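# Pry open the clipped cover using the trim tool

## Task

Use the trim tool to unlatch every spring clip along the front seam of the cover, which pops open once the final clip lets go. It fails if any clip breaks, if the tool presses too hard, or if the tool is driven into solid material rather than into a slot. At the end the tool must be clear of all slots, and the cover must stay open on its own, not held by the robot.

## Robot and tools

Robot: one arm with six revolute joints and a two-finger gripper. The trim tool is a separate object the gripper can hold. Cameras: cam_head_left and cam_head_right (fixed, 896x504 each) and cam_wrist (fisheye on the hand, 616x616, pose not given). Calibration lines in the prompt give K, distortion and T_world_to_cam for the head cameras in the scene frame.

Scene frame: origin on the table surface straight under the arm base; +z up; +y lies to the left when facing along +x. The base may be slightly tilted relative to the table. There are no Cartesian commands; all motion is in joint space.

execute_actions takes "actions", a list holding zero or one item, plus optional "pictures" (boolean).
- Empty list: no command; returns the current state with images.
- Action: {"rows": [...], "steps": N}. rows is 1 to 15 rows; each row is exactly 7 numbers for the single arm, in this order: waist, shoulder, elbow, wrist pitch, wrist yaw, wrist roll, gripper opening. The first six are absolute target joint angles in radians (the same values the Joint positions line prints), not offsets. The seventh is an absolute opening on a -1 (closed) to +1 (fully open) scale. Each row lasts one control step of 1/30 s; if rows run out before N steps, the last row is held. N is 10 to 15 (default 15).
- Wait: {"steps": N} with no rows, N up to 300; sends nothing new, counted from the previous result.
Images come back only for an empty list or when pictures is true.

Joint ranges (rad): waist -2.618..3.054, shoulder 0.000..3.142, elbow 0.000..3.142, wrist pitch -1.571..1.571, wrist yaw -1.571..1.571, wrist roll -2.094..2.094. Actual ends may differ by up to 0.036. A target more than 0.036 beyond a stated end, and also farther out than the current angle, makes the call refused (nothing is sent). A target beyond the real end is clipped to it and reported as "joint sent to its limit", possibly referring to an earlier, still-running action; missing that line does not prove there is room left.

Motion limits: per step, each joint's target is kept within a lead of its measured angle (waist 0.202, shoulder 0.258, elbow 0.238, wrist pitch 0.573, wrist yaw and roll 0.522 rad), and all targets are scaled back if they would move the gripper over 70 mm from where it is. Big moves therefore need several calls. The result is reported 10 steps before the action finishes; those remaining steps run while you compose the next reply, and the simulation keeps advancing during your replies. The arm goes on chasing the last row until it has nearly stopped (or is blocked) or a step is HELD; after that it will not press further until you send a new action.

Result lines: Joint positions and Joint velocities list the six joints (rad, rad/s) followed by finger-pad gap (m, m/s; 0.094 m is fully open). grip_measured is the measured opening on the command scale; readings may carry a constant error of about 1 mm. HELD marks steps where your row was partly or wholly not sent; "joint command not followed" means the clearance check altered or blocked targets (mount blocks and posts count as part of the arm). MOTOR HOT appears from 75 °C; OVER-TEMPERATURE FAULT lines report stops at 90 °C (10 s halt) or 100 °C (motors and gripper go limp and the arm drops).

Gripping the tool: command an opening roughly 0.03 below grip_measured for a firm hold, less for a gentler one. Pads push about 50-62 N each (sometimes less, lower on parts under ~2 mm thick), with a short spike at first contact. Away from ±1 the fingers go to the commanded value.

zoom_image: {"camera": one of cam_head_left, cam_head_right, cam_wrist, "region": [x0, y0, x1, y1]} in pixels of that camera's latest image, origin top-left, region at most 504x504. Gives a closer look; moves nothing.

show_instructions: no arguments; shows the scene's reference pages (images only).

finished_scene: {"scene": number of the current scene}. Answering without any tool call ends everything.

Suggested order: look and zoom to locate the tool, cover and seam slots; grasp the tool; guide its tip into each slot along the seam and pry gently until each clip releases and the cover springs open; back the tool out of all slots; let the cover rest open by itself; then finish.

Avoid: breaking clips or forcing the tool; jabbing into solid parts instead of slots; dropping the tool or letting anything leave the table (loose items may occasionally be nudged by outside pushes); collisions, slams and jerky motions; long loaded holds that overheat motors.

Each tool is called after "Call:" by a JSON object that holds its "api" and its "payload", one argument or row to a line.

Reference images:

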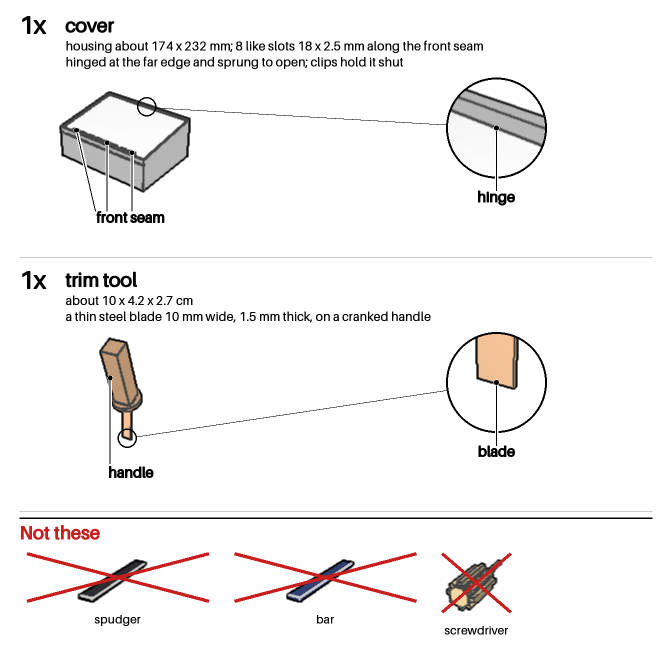

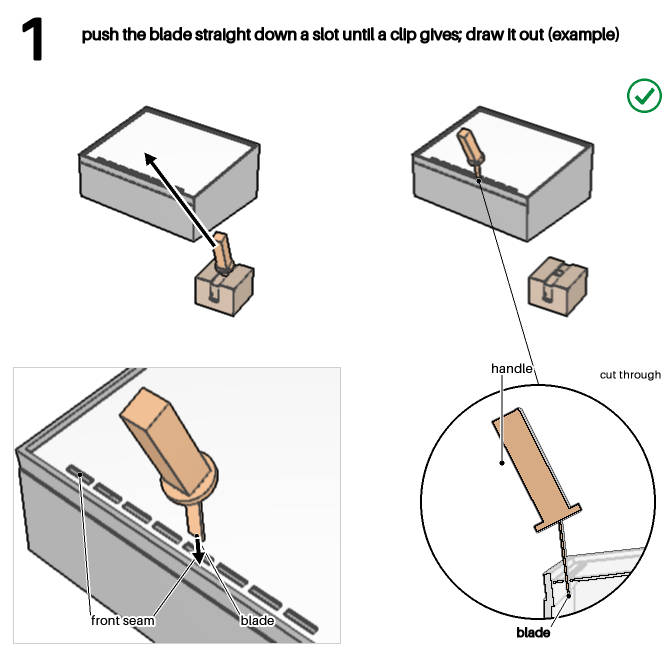

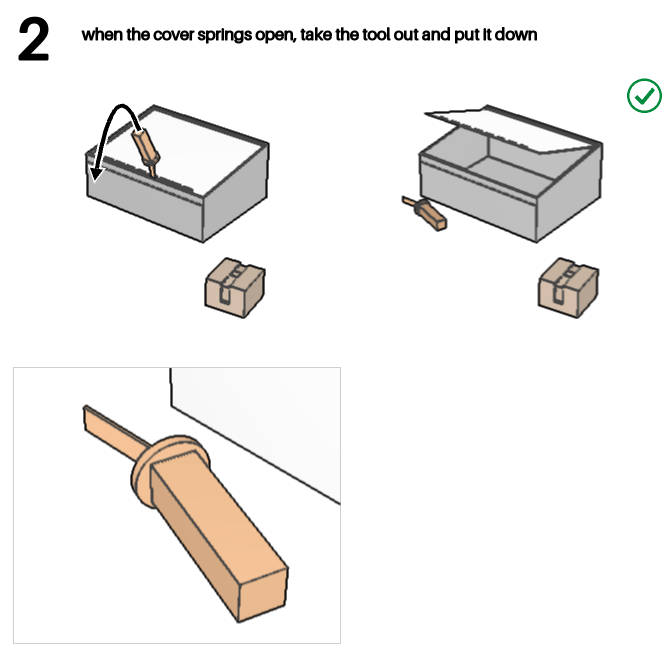

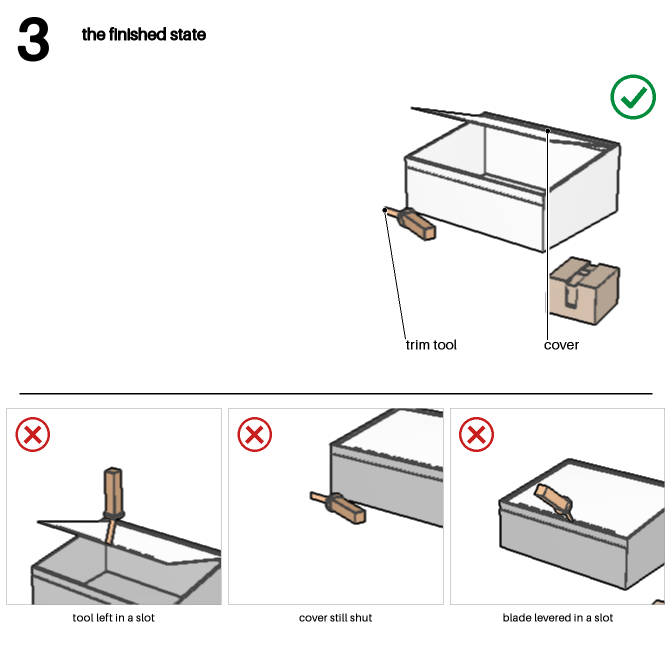

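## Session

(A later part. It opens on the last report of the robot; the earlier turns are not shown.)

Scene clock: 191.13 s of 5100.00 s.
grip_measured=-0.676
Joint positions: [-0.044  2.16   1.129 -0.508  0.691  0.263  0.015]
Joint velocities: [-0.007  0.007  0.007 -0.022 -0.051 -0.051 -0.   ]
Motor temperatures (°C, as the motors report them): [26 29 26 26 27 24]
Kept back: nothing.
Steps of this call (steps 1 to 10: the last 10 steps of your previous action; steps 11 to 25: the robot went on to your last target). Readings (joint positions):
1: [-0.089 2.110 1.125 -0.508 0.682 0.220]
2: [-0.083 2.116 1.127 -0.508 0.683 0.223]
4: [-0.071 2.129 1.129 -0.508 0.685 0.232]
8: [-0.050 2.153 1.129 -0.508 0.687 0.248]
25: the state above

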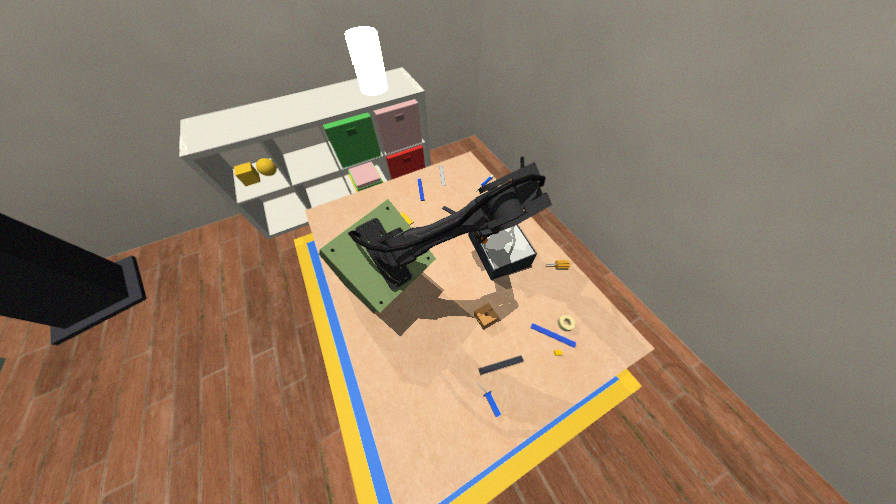

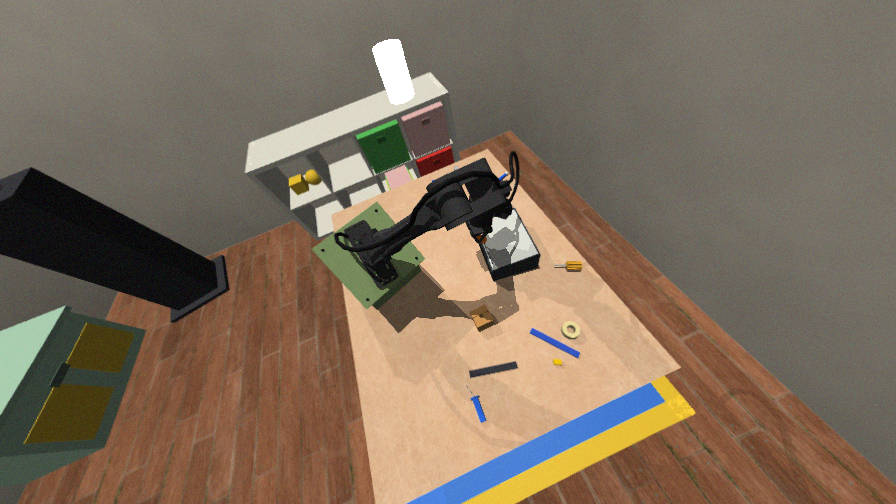

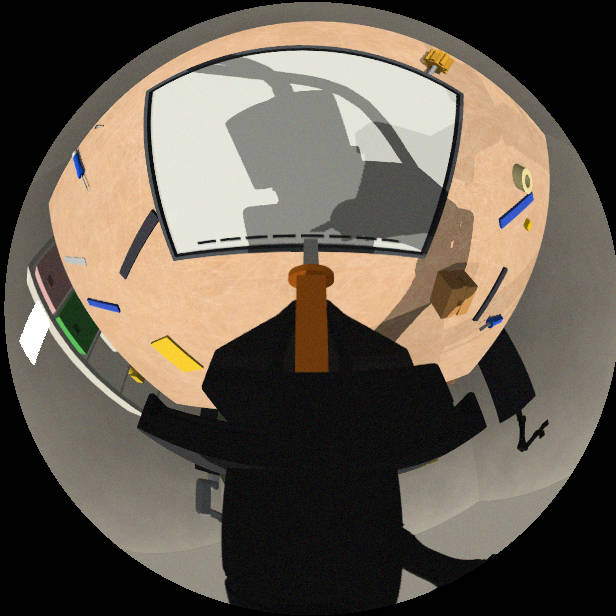

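Call:
{"api": "execute_actions", "payload": {
  "actions": [
    {"rows": [[-0.042,2.176,1.159,-0.504,0.703,0.274,-0.71],[-0.047,2.182,1.159,-0.494,0.703,0.274,-0.71],[-0.050,2.186,1.159,-0.487,0.703,0.274,-0.71],[-0.053,2.189,1.159,-0.481,0.703,0.274,-0.71],[-0.056,2.189,1.159,-0.476,0.703,0.274,-0.71],[-0.056,2.189,1.159,-0.476,0.690,0.262,-0.71],[-0.058,2.189,1.159,-0.474,0.681,0.255,-0.71],[-0.060,2.189,1.159,-0.472,0.678,0.251,-0.71],[-0.062,2.189,1.159,-0.470,0.675,0.248,-0.71],[-0.064,2.189,1.159,-0.469,0.672,0.245,-0.71]], "steps": 15}
  ]
}}

Call:
{"api": "execute_actions", "payload": {
  "actions": [
    {"steps": 22}
  ],
  "pictures": true
}}

Call:
{"api": "zoom_image", "payload": {
  "camera": "cam_wrist",
  "region": [271, 215, 351, 265]
}}

Scene clock: 192.00 s of 5100.00 s.
grip_measured=-0.676
Joint positions: [-0.045  2.166  1.129 -0.502  0.692  0.264  0.015]
Joint velocities: [-0.042  0.085  0.002  0.051 -0.037 -0.066 -0.001]
Motor temperatures (°C, as the motors report them): [26 29 26 26 27 24]
Steps of this call (steps 1 to 15: the robot went on to your last target; steps 16 to 21: nothing new was sent; steps 22 to 26: the first 5 steps of this action). Readings (joint positions):
22: [-0.044 2.160 1.129 -0.508 0.691 0.264]
23: [-0.044 2.160 1.129 -0.508 0.691 0.264]
25: [-0.044 2.163 1.129 -0.505 0.692 0.264]
26: the state above

Scene clock: 192.73 s of 5100.00 s.
grip_measured=-0.676
Joint positions: [-0.062  2.175  1.129 -0.485  0.681  0.254  0.015]
Joint velocities: [ 0.012 -0.007  0.007  0.022 -0.022  0.022 -0.001]
Motor temperatures (°C, as the motors report them): [26 29 26 26 27 24]
Kept back: nothing.
Steps of this call (steps 1 to 10: the last 10 steps of your previous action; steps 11 to 22: the robot went on to your last target). Readings (joint positions):
1: [-0.047 2.169 1.129 -0.500 0.692 0.264]
2: [-0.049 2.171 1.129 -0.498 0.691 0.264]
4: [-0.054 2.174 1.129 -0.495 0.689 0.262]
8: [-0.061 2.175 1.129 -0.489 0.685 0.257]
22: the state above

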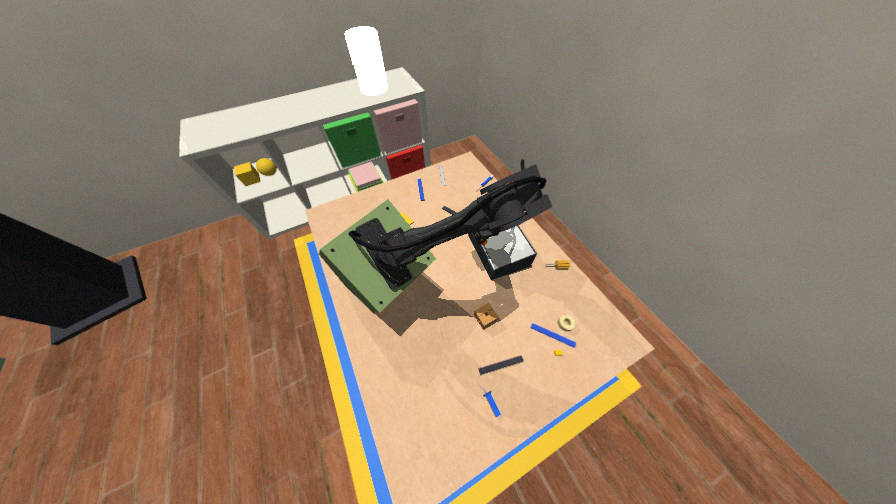

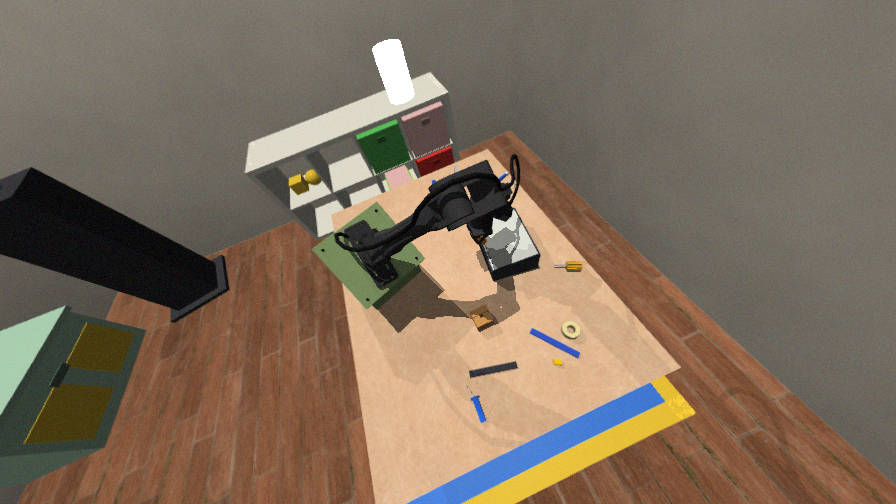

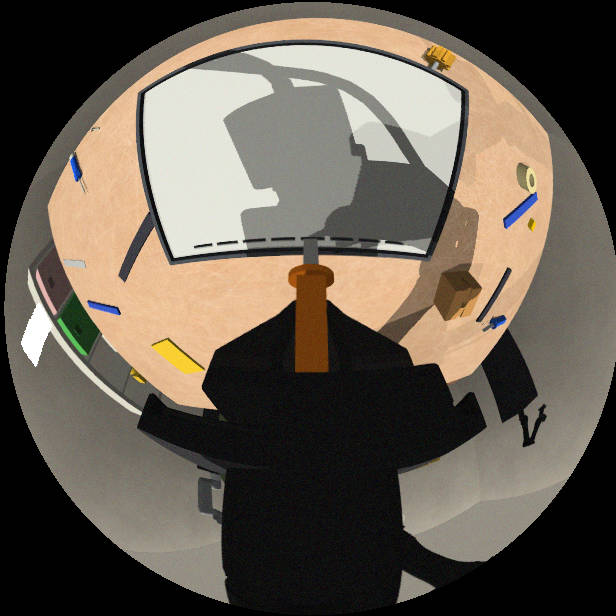

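Region (271, 215, 351, 265) of cam_wrist's 616x616 image, scaled by 6.300, with more detail than that image has; it fills the top 315 rows of this view, and the rest is white.

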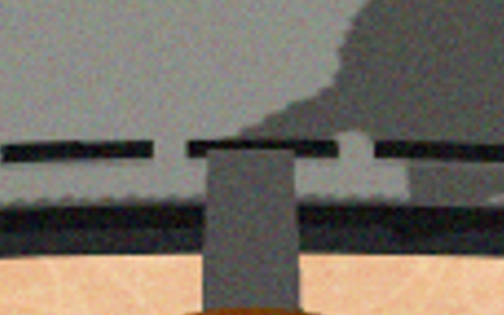

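Call:
{"api": "execute_actions", "payload": {
  "actions": [
    {"rows": [[-0.064,2.189,1.159,-0.467,0.672,0.245,-0.71],[-0.064,2.189,1.159,-0.466,0.672,0.245,-0.71],[-0.066,2.189,1.159,-0.466,0.670,0.243,-0.71],[-0.068,2.189,1.159,-0.465,0.668,0.241,-0.71],[-0.070,2.189,1.159,-0.465,0.665,0.239,-0.71],[-0.072,2.189,1.159,-0.464,0.663,0.237,-0.71],[-0.074,2.189,1.159,-0.464,0.661,0.235,-0.71],[-0.076,2.189,1.159,-0.463,0.659,0.233,-0.71],[-0.078,2.189,1.159,-0.462,0.657,0.232,-0.71],[-0.080,2.189,1.159,-0.461,0.655,0.230,-0.71]], "steps": 15}
  ]
}}

Call:
{"api": "execute_actions", "payload": {
  "actions": [
    {"steps": 20}
  ],
  "pictures": true
}}

Call:
{"api": "zoom_image", "payload": {
  "camera": "cam_wrist",
  "region": [271, 215, 351, 265]
}}

Scene clock: 193.60 s of 5100.00 s.
grip_measured=-0.676
Joint positions: [-0.062  2.175  1.129 -0.482  0.679  0.252  0.015]
Joint velocities: [ 0.007 -0.002 -0.012  0.007 -0.125 -0.022 -0.   ]
Motor temperatures (°C, as the motors report them): [26 29 26 26 27 24]
Steps of this call (steps 1 to 15: the robot went on to your last target; steps 16 to 21: nothing new was sent; steps 22 to 26: the first 5 steps of this action). Readings (joint positions):
22: [-0.062 2.175 1.129 -0.485 0.681 0.254]
23: [-0.062 2.175 1.129 -0.484 0.681 0.254]
25: [-0.062 2.175 1.129 -0.483 0.680 0.253]
26: the state above

Scene clock: 194.27 s of 5100.00 s.
grip_measured=-0.676
Joint positions: [-0.078  2.175  1.129 -0.475  0.665  0.239  0.015]
Joint velocities: [-0.007 -0.017 -0.002 -0.022  0.037 -0.037  0.001]
Motor temperatures (°C, as the motors report them): [26 29 26 26 27 24]
Kept back: nothing.
Steps of this call (steps 1 to 10: the last 10 steps of your previous action; steps 11 to 20: the robot went on to your last target). Readings (joint positions):
1: [-0.062 2.175 1.129 -0.482 0.677 0.251]
2: [-0.063 2.175 1.129 -0.481 0.675 0.249]
4: [-0.068 2.175 1.129 -0.480 0.672 0.247]
8: [-0.077 2.175 1.129 -0.476 0.668 0.242]
20: the state above

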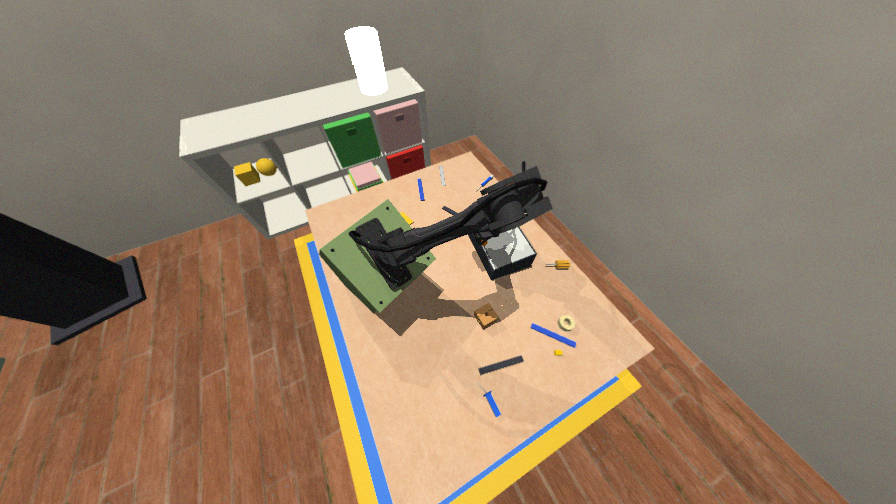

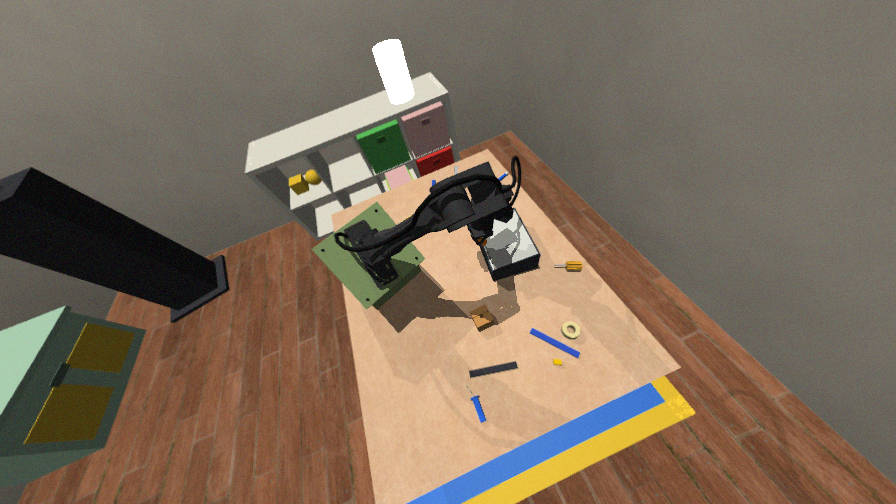

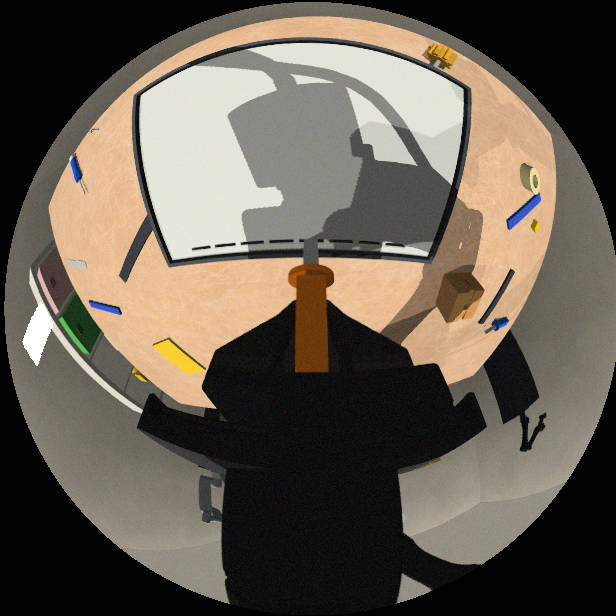

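Region (271, 215, 351, 265) of cam_wrist's 616x616 image, scaled by 6.300, with more detail than that image has; it fills the top 315 rows of this view, and the rest is white.

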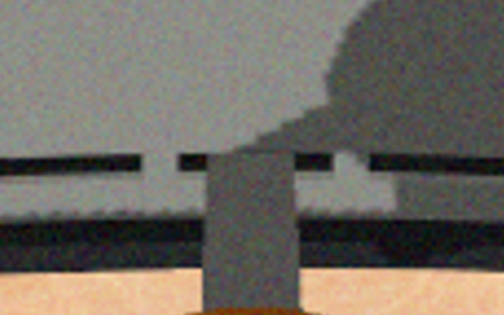

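In the slot with normal lags. Continue: q2 quantum, then scheme A.

Call:
{"api": "execute_actions", "payload": {
  "actions": [
    {"rows": [[-0.080,2.195,1.159,-0.461,0.655,0.230,-0.71],[-0.080,2.200,1.159,-0.458,0.655,0.230,-0.71],[-0.080,2.204,1.159,-0.455,0.655,0.230,-0.71],[-0.080,2.204,1.159,-0.452,0.655,0.230,-0.71],[-0.080,2.204,1.159,-0.449,0.655,0.230,-0.71],[-0.080,2.204,1.159,-0.447,0.655,0.230,-0.71]], "steps": 12}
  ]
}}

Call:
{"api": "execute_actions", "payload": {
  "actions": [
    {"rows": [[-0.083,2.204,1.159,-0.446,0.652,0.228,-0.71],[-0.086,2.204,1.159,-0.445,0.649,0.225,-0.71],[-0.089,2.204,1.159,-0.444,0.646,0.222,-0.71],[-0.092,2.204,1.159,-0.443,0.643,0.220,-0.71],[-0.095,2.204,1.159,-0.442,0.640,0.218,-0.71],[-0.098,2.204,1.159,-0.441,0.637,0.216,-0.71],[-0.101,2.204,1.159,-0.440,0.634,0.214,-0.71],[-0.104,2.204,1.159,-0.439,0.631,0.212,-0.71]], "steps": 14}
  ]
}}

Call:
{"api": "execute_actions", "payload": {
  "actions": [
    {"steps": 20}
  ]
}}

Scene clock: 195.00 s of 5100.00 s.
grip_measured=-0.676
Joint positions: [-0.078  2.175  1.129 -0.474  0.665  0.239  0.015]
Joint velocities: [ 0.007 -0.002 -0.002 -0.022  0.051  0.051 -0.001]
Motor temperatures (°C, as the motors report them): [26 29 26 26 27 24]
Steps of this call (steps 1 to 15: the robot went on to your last target; steps 16 to 20: nothing new was sent; steps 21 to 22: the first 2 steps of this action). Readings (joint positions):
21: [-0.078 2.175 1.129 -0.474 0.665 0.239]
22: the state above

Scene clock: 195.47 s of 5100.00 s.
grip_measured=-0.676
Joint positions: [-0.08   2.186  1.129 -0.457  0.661  0.235  0.015]
Joint velocities: [-0.051 -0.012  0.002  0.037 -0.022 -0.022  0.   ]
Motor temperatures (°C, as the motors report them): [26 29 26 26 27 24]
Steps of this call (steps 1 to 10: the last 10 steps of your previous action; steps 11 to 14: the first 4 steps of this action). Readings (joint positions):
11: [-0.078 2.186 1.129 -0.458 0.665 0.239]
12: [-0.078 2.186 1.129 -0.458 0.664 0.238]
14: the state above

Scene clock: 196.13 s of 5100.00 s.
grip_measured=-0.676
Joint positions: [-0.1    2.186  1.129 -0.446  0.646  0.223  0.015]
Joint velocities: [ 0.012  0.002  0.002 -0.051  0.037 -0.081 -0.   ]
Motor temperatures (°C, as the motors report them): [26 29 27 26 27 24]
Kept back: nothing.
Steps of this call (steps 1 to 10: the last 10 steps of your previous action; steps 11 to 20: the robot went on to your last target). Readings (joint positions):
1: [-0.082 2.186 1.129 -0.456 0.658 0.234]
2: [-0.085 2.186 1.129 -0.454 0.656 0.232]
4: [-0.092 2.186 1.129 -0.450 0.651 0.228]
8: [-0.100 2.186 1.129 -0.446 0.646 0.224]
20: the state above

Call:
{"api": "execute_actions", "payload": {
  "actions": [
    {"rows": [[-0.106,2.204,1.159,-0.438,0.629,0.211,-0.71],[-0.108,2.204,1.159,-0.437,0.627,0.210,-0.71],[-0.110,2.204,1.159,-0.436,0.626,0.209,-0.71],[-0.112,2.204,1.159,-0.435,0.625,0.208,-0.71]], "steps": 11}
  ]
}}

Call:
{"api": "execute_actions", "payload": {
  "actions": [
    {"steps": 16}
  ]
}}

Scene clock: 196.73 s of 5100.00 s.
grip_measured=-0.676
Joint positions: [-0.1    2.186  1.129 -0.446  0.646  0.222  0.015]
Joint velocities: [-0.002  0.007 -0.002  0.066 -0.022  0.051 -0.001]
Motor temperatures (°C, as the motors report them): [26 29 27 26 27 24]
Steps of this call (steps 1 to 15: the robot went on to your last target; steps 16 to 17: nothing new was sent; step 18: the first step of this action). Readings (joint positions):
18: the state above

Scene clock: 197.27 s of 5100.00 s.
grip_measured=-0.676
Joint positions: [-0.1    2.186  1.129 -0.446  0.645  0.219  0.015]
Joint velocities: [-0.007 -0.017  0.017  0.11  -0.051  0.007 -0.   ]
Motor temperatures (°C, as the motors report them): [26 29 27 26 27 24]
Kept back: nothing.
Steps of this call (steps 1 to 10: the last 10 steps of your previous action; steps 11 to 15: the robot went on to your last target; step 16: nothing new was sent). Readings (joint positions):
1: [-0.100 2.186 1.129 -0.446 0.646 0.222]
2: [-0.100 2.186 1.129 -0.446 0.646 0.222]
4: [-0.100 2.186 1.129 -0.446 0.646 0.221]
8: [-0.100 2.186 1.129 -0.446 0.645 0.220]
16: the state above
The arm was judged still, so your last target was given up. Only a new action makes it travel on or press farther. Fingers that are still opening or closing keep moving.

Call:
{"api": "execute_actions", "payload": {
  "actions": [
    {"rows": [[-0.088,2.192,1.159,-0.457,0.654,0.228,-0.71],[-0.084,2.182,1.159,-0.462,0.658,0.232,-0.71],[-0.080,2.174,1.159,-0.467,0.662,0.236,-0.71],[-0.076,2.167,1.159,-0.472,0.666,0.240,-0.71],[-0.072,2.161,1.159,-0.477,0.670,0.244,-0.71],[-0.068,2.158,1.159,-0.482,0.674,0.247,-0.71],[-0.064,2.158,1.159,-0.486,0.678,0.250,-0.71],[-0.060,2.158,1.159,-0.490,0.681,0.253,-0.71],[-0.056,2.158,1.159,-0.493,0.684,0.256,-0.71],[-0.052,2.158,1.159,-0.496,0.687,0.259,-0.71],[-0.049,2.158,1.159,-0.498,0.690,0.262,-0.71],[-0.046,2.158,1.159,-0.500,0.692,0.264,-0.71]], "steps": 15}
  ]
}}

Call:
{"api": "execute_actions", "payload": {
  "actions": [
    {"rows": [[-0.044,2.153,1.159,-0.504,0.692,0.267,-0.71],[-0.042,2.147,1.159,-0.509,0.692,0.270,-0.71],[-0.039,2.142,1.159,-0.514,0.692,0.273,-0.71],[-0.036,2.138,1.162,-0.519,0.692,0.276,-0.71],[-0.033,2.135,1.165,-0.524,0.692,0.279,-0.71],[-0.032,2.135,1.165,-0.526,0.692,0.280,-0.71]], "steps": 13}
  ]
}}

Call:
{"api": "execute_actions", "payload": {
  "actions": [
    {"rows": [[-0.028,2.155,1.172,-0.526,0.695,0.286,-0.71],[-0.024,2.169,1.175,-0.526,0.697,0.291,-0.71],[-0.019,2.179,1.177,-0.526,0.699,0.296,-0.71],[-0.014,2.185,1.178,-0.526,0.701,0.301,-0.71],[-0.009,2.191,1.179,-0.526,0.703,0.306,-0.71],[-0.004,2.197,1.180,-0.526,0.704,0.311,-0.71],[0.001,2.203,1.181,-0.526,0.705,0.316,-0.71],[0.006,2.209,1.182,-0.526,0.706,0.321,-0.71],[0.011,2.214,1.183,-0.526,0.707,0.326,-0.71],[0.016,2.219,1.184,-0.526,0.708,0.331,-0.71],[0.020,2.223,1.185,-0.526,0.709,0.335,-0.71],[0.023,2.226,1.185,-0.526,0.710,0.338,-0.71],[0.026,2.228,1.185,-0.526,0.711,0.341,-0.71]], "steps": 15}
  ]
}}

Call:
{"api": "execute_actions", "payload": {
  "actions": [
    {"steps": 25}
  ],
  "pictures": true
}}

Call:
{"api": "zoom_image", "payload": {
  "camera": "cam_wrist",
  "region": [241, 190, 381, 280]
}}

Scene clock: 199.57 s of 5100.00 s.
grip_measured=-0.676
Joint positions: [-0.097  2.186  1.129 -0.446  0.651  0.225  0.015]
Joint velocities: [ 0.037 -0.056  0.012 -0.066  0.022  0.11   0.   ]
Motor temperatures (°C, as the motors report them): [26 29 27 26 27 24]
Steps of this call (steps 1 to 64: nothing new was sent; steps 65 to 69: the first 5 steps of this action). Readings (joint positions):
65: [-0.100 2.186 1.129 -0.446 0.646 0.219]
66: [-0.100 2.186 1.129 -0.446 0.646 0.220]
68: [-0.099 2.186 1.129 -0.446 0.649 0.222]
69: the state above

Scene clock: 200.00 s of 5100.00 s.
grip_measured=-0.676
Joint positions: [-0.062  2.171  1.129 -0.487  0.677  0.254  0.015]
Joint velocities: [ 0.017 -0.085 -0.012 -0.125  0.022  0.11  -0.001]
Motor temperatures (°C, as the motors report them): [26 29 27 26 27 24]
Steps of this call (steps 1 to 10: the last 10 steps of your previous action; steps 11 to 13: the first 3 steps of this action). Readings (joint positions):
11: [-0.063 2.174 1.129 -0.481 0.675 0.250]
12: [-0.063 2.173 1.129 -0.483 0.676 0.252]
13: the state above

Scene clock: 200.50 s of 5100.00 s.
grip_measured=-0.676
Joint positions: [-0.043  2.161  1.149 -0.513  0.687  0.281  0.015]
Joint velocities: [ 0.139  0.115  0.1   -0.022  0.007  0.081 -0.001]
Motor temperatures (°C, as the motors report them): [26 29 27 26 27 24]
Steps of this call (steps 1 to 10: the last 10 steps of your previous action; steps 11 to 15: the first 5 steps of this action). Readings (joint positions):
11: [-0.051 2.148 1.131 -0.510 0.680 0.270]
12: [-0.051 2.150 1.134 -0.512 0.682 0.272]
14: [-0.047 2.156 1.145 -0.513 0.685 0.278]
15: the state above

Scene clock: 201.33 s of 5100.00 s.
grip_measured=-0.676
Joint positions: [ 0.009  2.216  1.155 -0.514  0.698  0.331  0.015]
Joint velocities: [ 0.012  0.002 -0.007 -0.022 -0.037 -0.051  0.   ]
Motor temperatures (°C, as the motors report them): [26 29 27 26 27 24]
Kept back: nothing.
Steps of this call (steps 1 to 10: the last 10 steps of your previous action; steps 11 to 25: the robot went on to your last target). Readings (joint positions):
1: [-0.038 2.166 1.152 -0.513 0.689 0.285]
2: [-0.032 2.172 1.154 -0.513 0.690 0.289]
4: [-0.020 2.185 1.155 -0.513 0.692 0.298]
8: [0.002 2.210 1.155 -0.513 0.694 0.315]
25: the state above

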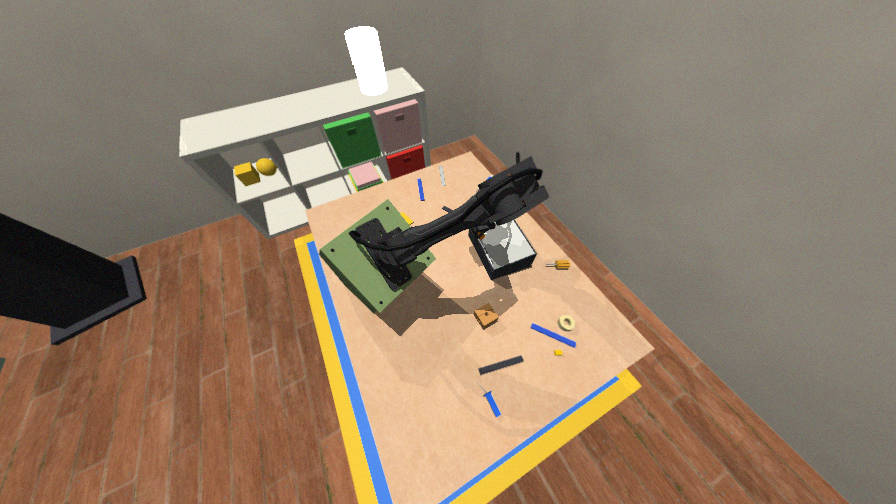

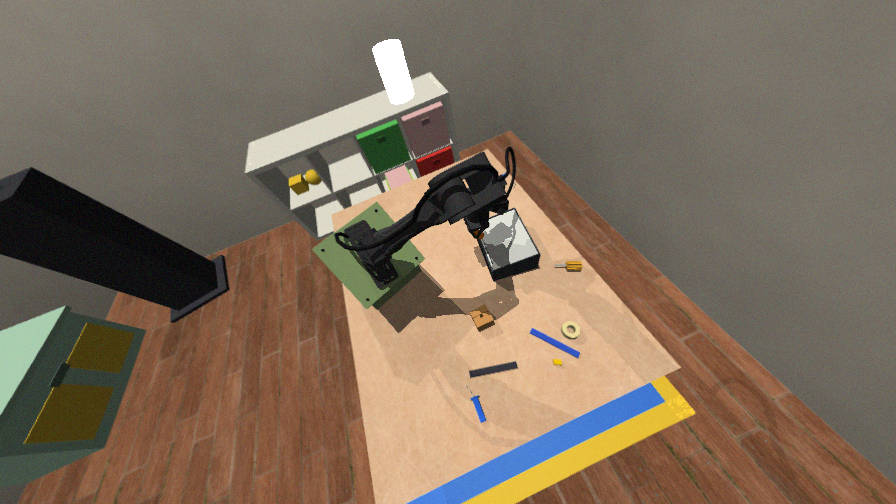

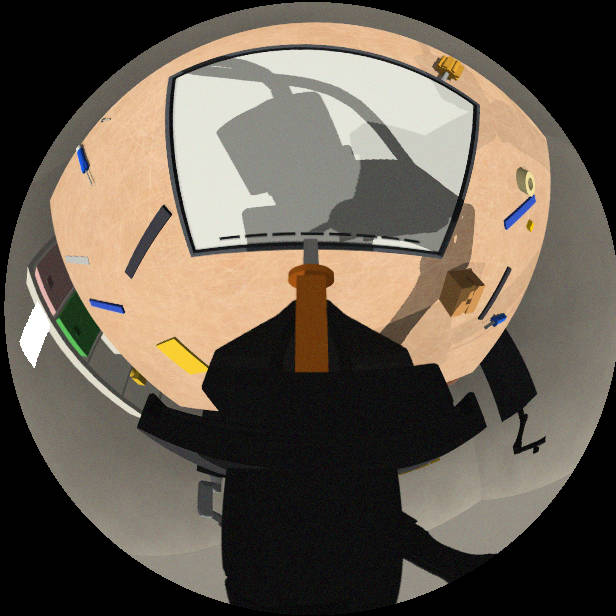

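Region (241, 190, 381, 280) of cam_wrist's 616x616 image, scaled by 3.600, with more detail than that image has; it fills the top 324 rows of this view, and the rest is white.

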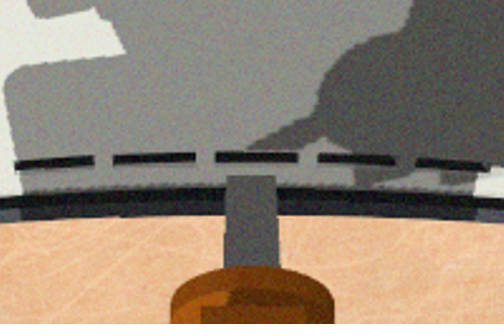

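Call:
{"api": "execute_actions", "payload": {
  "actions": [
    {"rows": [[0.026,2.228,1.185,-0.498,0.711,0.341,-0.71],[0.012,2.232,1.185,-0.492,0.711,0.341,-0.71],[0.007,2.238,1.185,-0.486,0.711,0.341,-0.71],[0.003,2.242,1.185,-0.482,0.711,0.341,-0.71],[0.000,2.245,1.185,-0.478,0.711,0.341,-0.71],[-0.003,2.245,1.185,-0.475,0.711,0.341,-0.71],[-0.004,2.245,1.185,-0.473,0.711,0.341,-0.71]], "steps": 13}
  ]
}}

Call:
{"api": "execute_actions", "payload": {
  "actions": [
    {"steps": 22}
  ],
  "pictures": true
}}

Call:
{"api": "zoom_image", "payload": {
  "camera": "cam_wrist",
  "region": [271, 215, 351, 265]
}}

Scene clock: 202.10 s of 5100.00 s.
grip_measured=-0.676
Joint positions: [ 0.009  2.216  1.155 -0.511  0.699  0.331  0.015]
Joint velocities: [-0.007  0.002  0.007 -0.007  0.051 -0.051 -0.001]
Motor temperatures (°C, as the motors report them): [26 29 27 26 27 24]
Steps of this call (steps 1 to 15: the robot went on to your last target; steps 16 to 20: nothing new was sent; steps 21 to 23: the first 3 steps of this action). Readings (joint positions):
21: [0.009 2.216 1.155 -0.514 0.699 0.331]
22: [0.009 2.216 1.155 -0.513 0.699 0.331]
23: the state above

Scene clock: 202.83 s of 5100.00 s.
grip_measured=-0.676
Joint positions: [-0.002  2.23   1.155 -0.488  0.7    0.331  0.015]
Joint velocities: [-0.002 -0.002  0.002  0.022 -0.051  0.022  0.001]
Motor temperatures (°C, as the motors report them): [26 29 27 26 27 24]
Kept back: nothing.
Steps of this call (steps 1 to 10: the last 10 steps of your previous action; steps 11 to 22: the robot went on to your last target). Readings (joint positions):
1: [0.009 2.217 1.155 -0.509 0.699 0.331]
2: [0.009 2.219 1.155 -0.505 0.699 0.331]
4: [0.006 2.224 1.155 -0.499 0.699 0.331]
8: [-0.002 2.230 1.155 -0.493 0.699 0.331]
22: the state above

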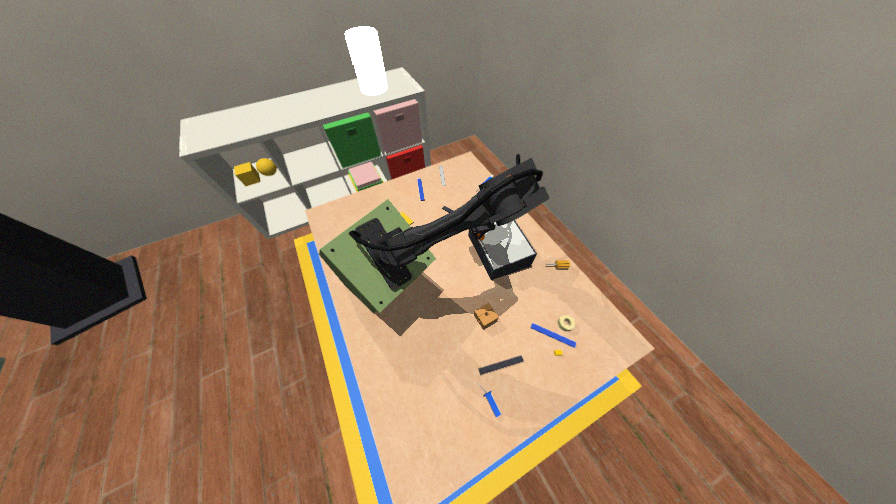

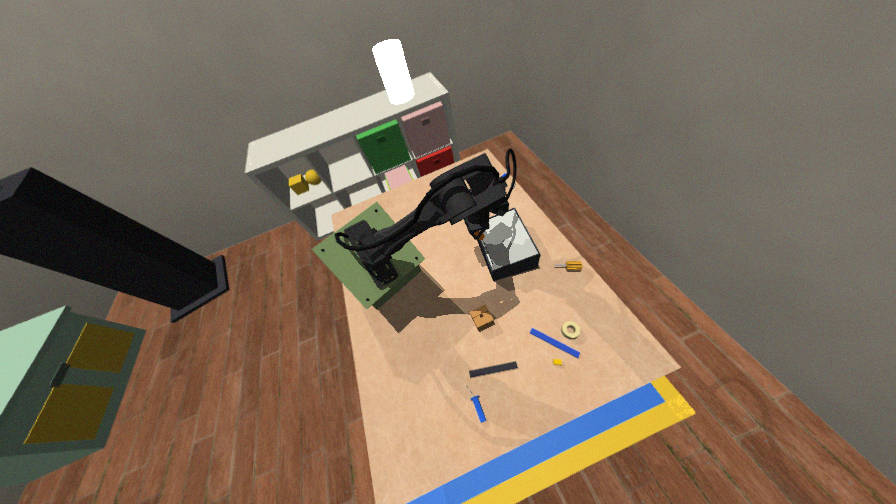

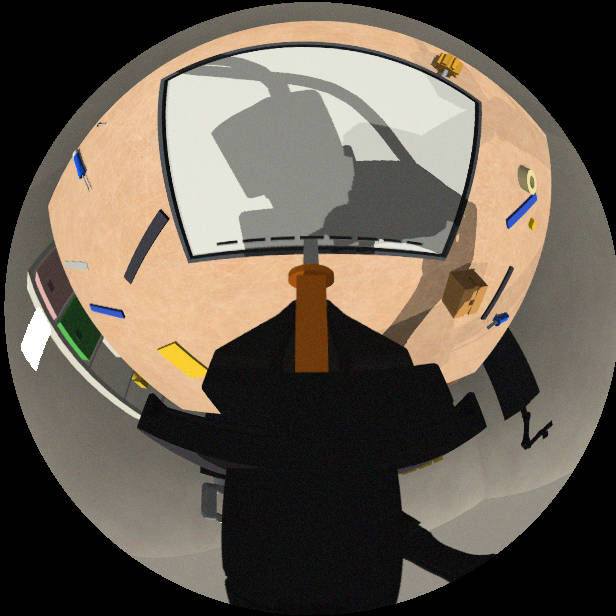

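Region (271, 215, 351, 265) of cam_wrist's 616x616 image, scaled by 6.300, with more detail than that image has; it fills the top 315 rows of this view, and the rest is white.

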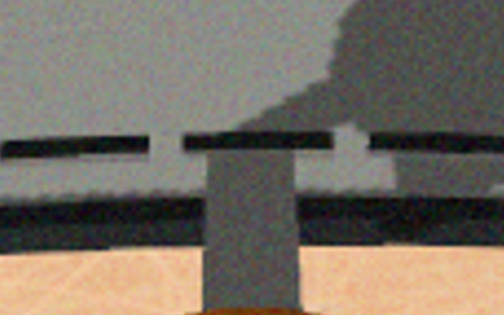

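Call:
{"api": "execute_actions", "payload": {
  "actions": [
    {"rows": [[-0.004,2.245,1.185,-0.470,0.690,0.322,-0.71],[-0.006,2.245,1.185,-0.468,0.687,0.317,-0.71],[-0.009,2.245,1.185,-0.467,0.684,0.313,-0.71],[-0.012,2.245,1.185,-0.466,0.681,0.310,-0.71],[-0.014,2.245,1.185,-0.465,0.679,0.307,-0.71]], "steps": 12}
  ]
}}

Call:
{"api": "execute_actions", "payload": {
  "actions": [
    {"steps": 20}
  ],
  "pictures": true
}}

Call:
{"api": "zoom_image", "payload": {
  "camera": "cam_wrist",
  "region": [271, 215, 351, 265]
}}

Scene clock: 203.57 s of 5100.00 s.
grip_measured=-0.676
Joint positions: [-0.002  2.23   1.155 -0.487  0.699  0.33   0.015]
Joint velocities: [-0.007  0.007 -0.007  0.066 -0.007 -0.037 -0.001]
Motor temperatures (°C, as the motors report them): [26 29 27 26 27 24]
Steps of this call (steps 1 to 15: the robot went on to your last target; steps 16 to 20: nothing new was sent; steps 21 to 22: the first 2 steps of this action). Readings (joint positions):
21: [-0.002 2.230 1.155 -0.488 0.699 0.331]
22: the state above

Scene clock: 204.23 s of 5100.00 s.
grip_measured=-0.676
Joint positions: [-0.012  2.23   1.155 -0.48   0.688  0.316  0.015]
Joint velocities: [-0.012 -0.002  0.012 -0.051  0.022  0.007 -0.001]
Motor temperatures (°C, as the motors report them): [26 29 27 26 27 24]
Kept back: nothing.
Steps of this call (steps 1 to 10: the last 10 steps of your previous action; steps 11 to 20: the robot went on to your last target). Readings (joint positions):
1: [-0.002 2.230 1.155 -0.487 0.698 0.329]
2: [-0.003 2.230 1.155 -0.485 0.696 0.327]
4: [-0.006 2.230 1.155 -0.483 0.692 0.323]
8: [-0.011 2.230 1.155 -0.482 0.690 0.319]
20: the state above

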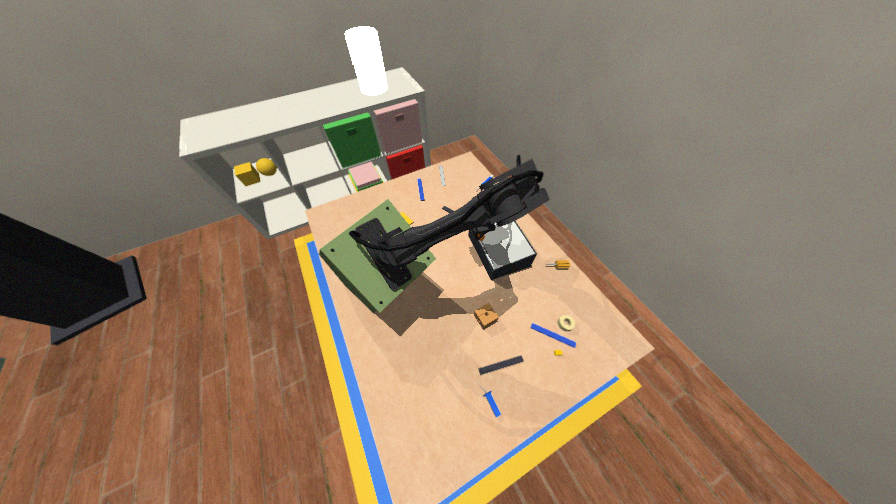

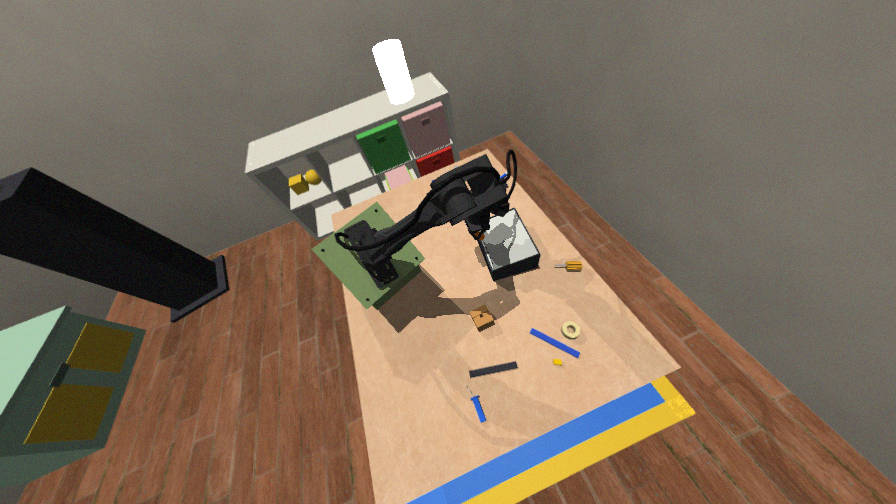

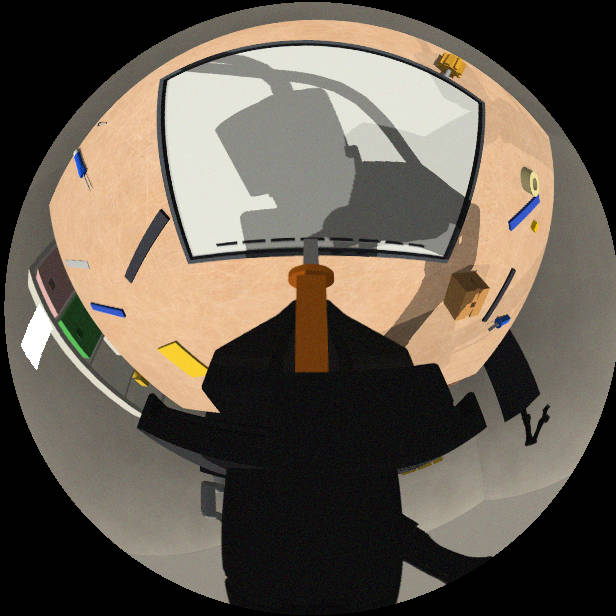

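Region (271, 215, 351, 265) of cam_wrist's 616x616 image, scaled by 6.300, with more detail than that image has; it fills the top 315 rows of this view, and the rest is white.

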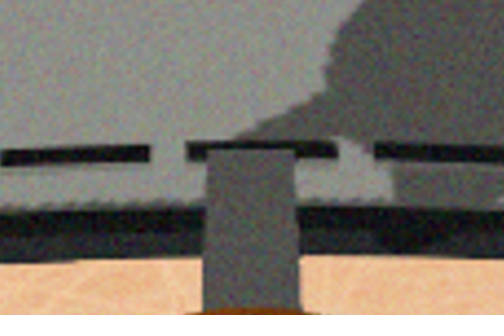

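Call:
{"api": "execute_actions", "payload": {
  "actions": [
    {"rows": [[-0.016,2.245,1.185,-0.464,0.677,0.305,-0.71],[-0.018,2.245,1.185,-0.463,0.675,0.303,-0.71],[-0.020,2.245,1.185,-0.463,0.673,0.301,-0.71],[-0.022,2.245,1.185,-0.462,0.671,0.299,-0.71],[-0.024,2.245,1.185,-0.461,0.669,0.297,-0.71],[-0.026,2.245,1.185,-0.461,0.667,0.296,-0.71],[-0.028,2.245,1.185,-0.460,0.665,0.294,-0.71],[-0.030,2.245,1.185,-0.459,0.663,0.292,-0.71]], "steps": 14}
  ]
}}

Call:
{"api": "execute_actions", "payload": {
  "actions": [
    {"steps": 20}
  ],
  "pictures": true
}}

Call:
{"api": "zoom_image", "payload": {
  "camera": "cam_wrist",
  "region": [271, 215, 351, 265]
}}

Scene clock: 205.00 s of 5100.00 s.
grip_measured=-0.676
Joint positions: [-0.012  2.23   1.155 -0.479  0.684  0.313  0.015]
Joint velocities: [-0.012 -0.002 -0.012 -0.007 -0.022 -0.095 -0.   ]
Motor temperatures (°C, as the motors report them): [26 29 27 26 27 24]
Steps of this call (steps 1 to 15: the robot went on to your last target; steps 16 to 19: nothing new was sent; steps 20 to 23: the first 4 steps of this action). Readings (joint positions):
20: [-0.012 2.230 1.155 -0.480 0.687 0.316]
21: [-0.012 2.230 1.155 -0.480 0.687 0.315]
23: the state above

Scene clock: 205.67 s of 5100.00 s.
grip_measured=-0.676
Joint positions: [-0.028  2.23   1.155 -0.471  0.674  0.302  0.015]
Joint velocities: [ 0.002 -0.002 -0.017  0.007  0.037  0.007  0.001]
Motor temperatures (°C, as the motors report them): [26 29 27 26 27 24]
Kept back: nothing.
Steps of this call (steps 1 to 10: the last 10 steps of your previous action; steps 11 to 20: the robot went on to your last target). Readings (joint positions):
1: [-0.014 2.230 1.155 -0.479 0.683 0.312]
2: [-0.015 2.230 1.155 -0.478 0.681 0.310]
4: [-0.021 2.230 1.155 -0.475 0.679 0.307]
8: [-0.028 2.230 1.155 -0.472 0.675 0.304]
20: the state above

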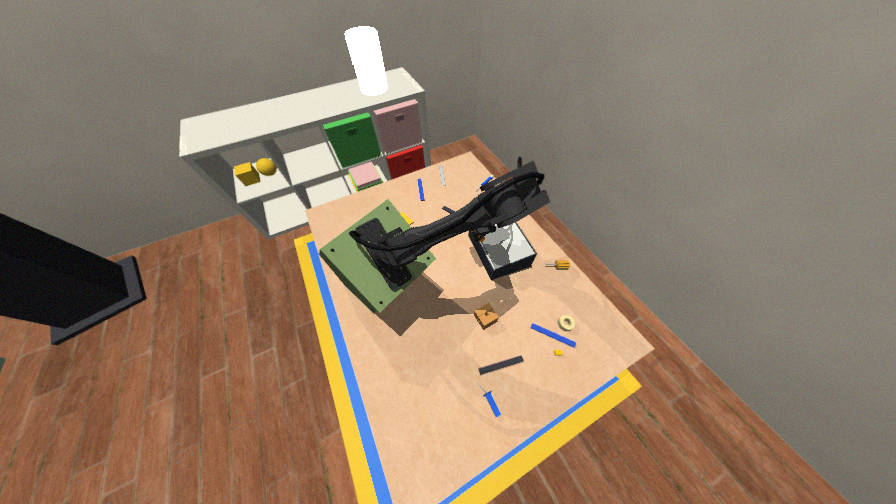

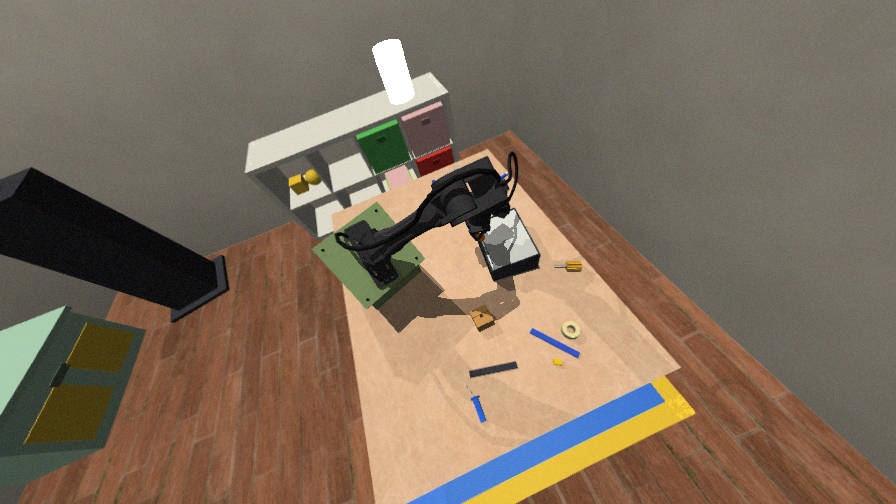

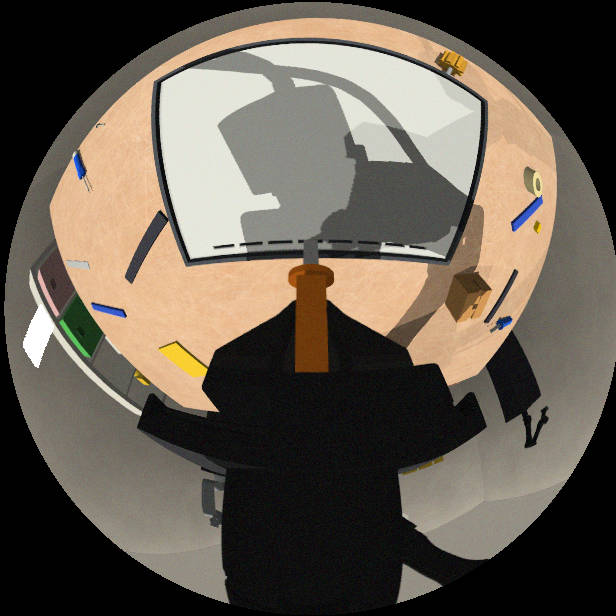

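Region (271, 215, 351, 265) of cam_wrist's 616x616 image, scaled by 6.300, with more detail than that image has; it fills the top 315 rows of this view, and the rest is white.

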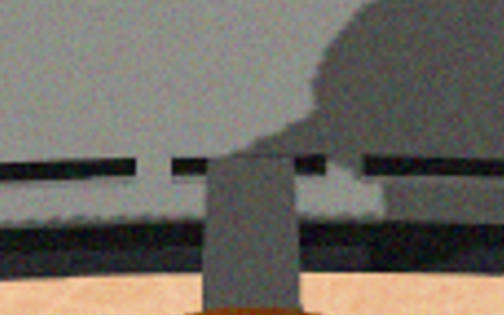

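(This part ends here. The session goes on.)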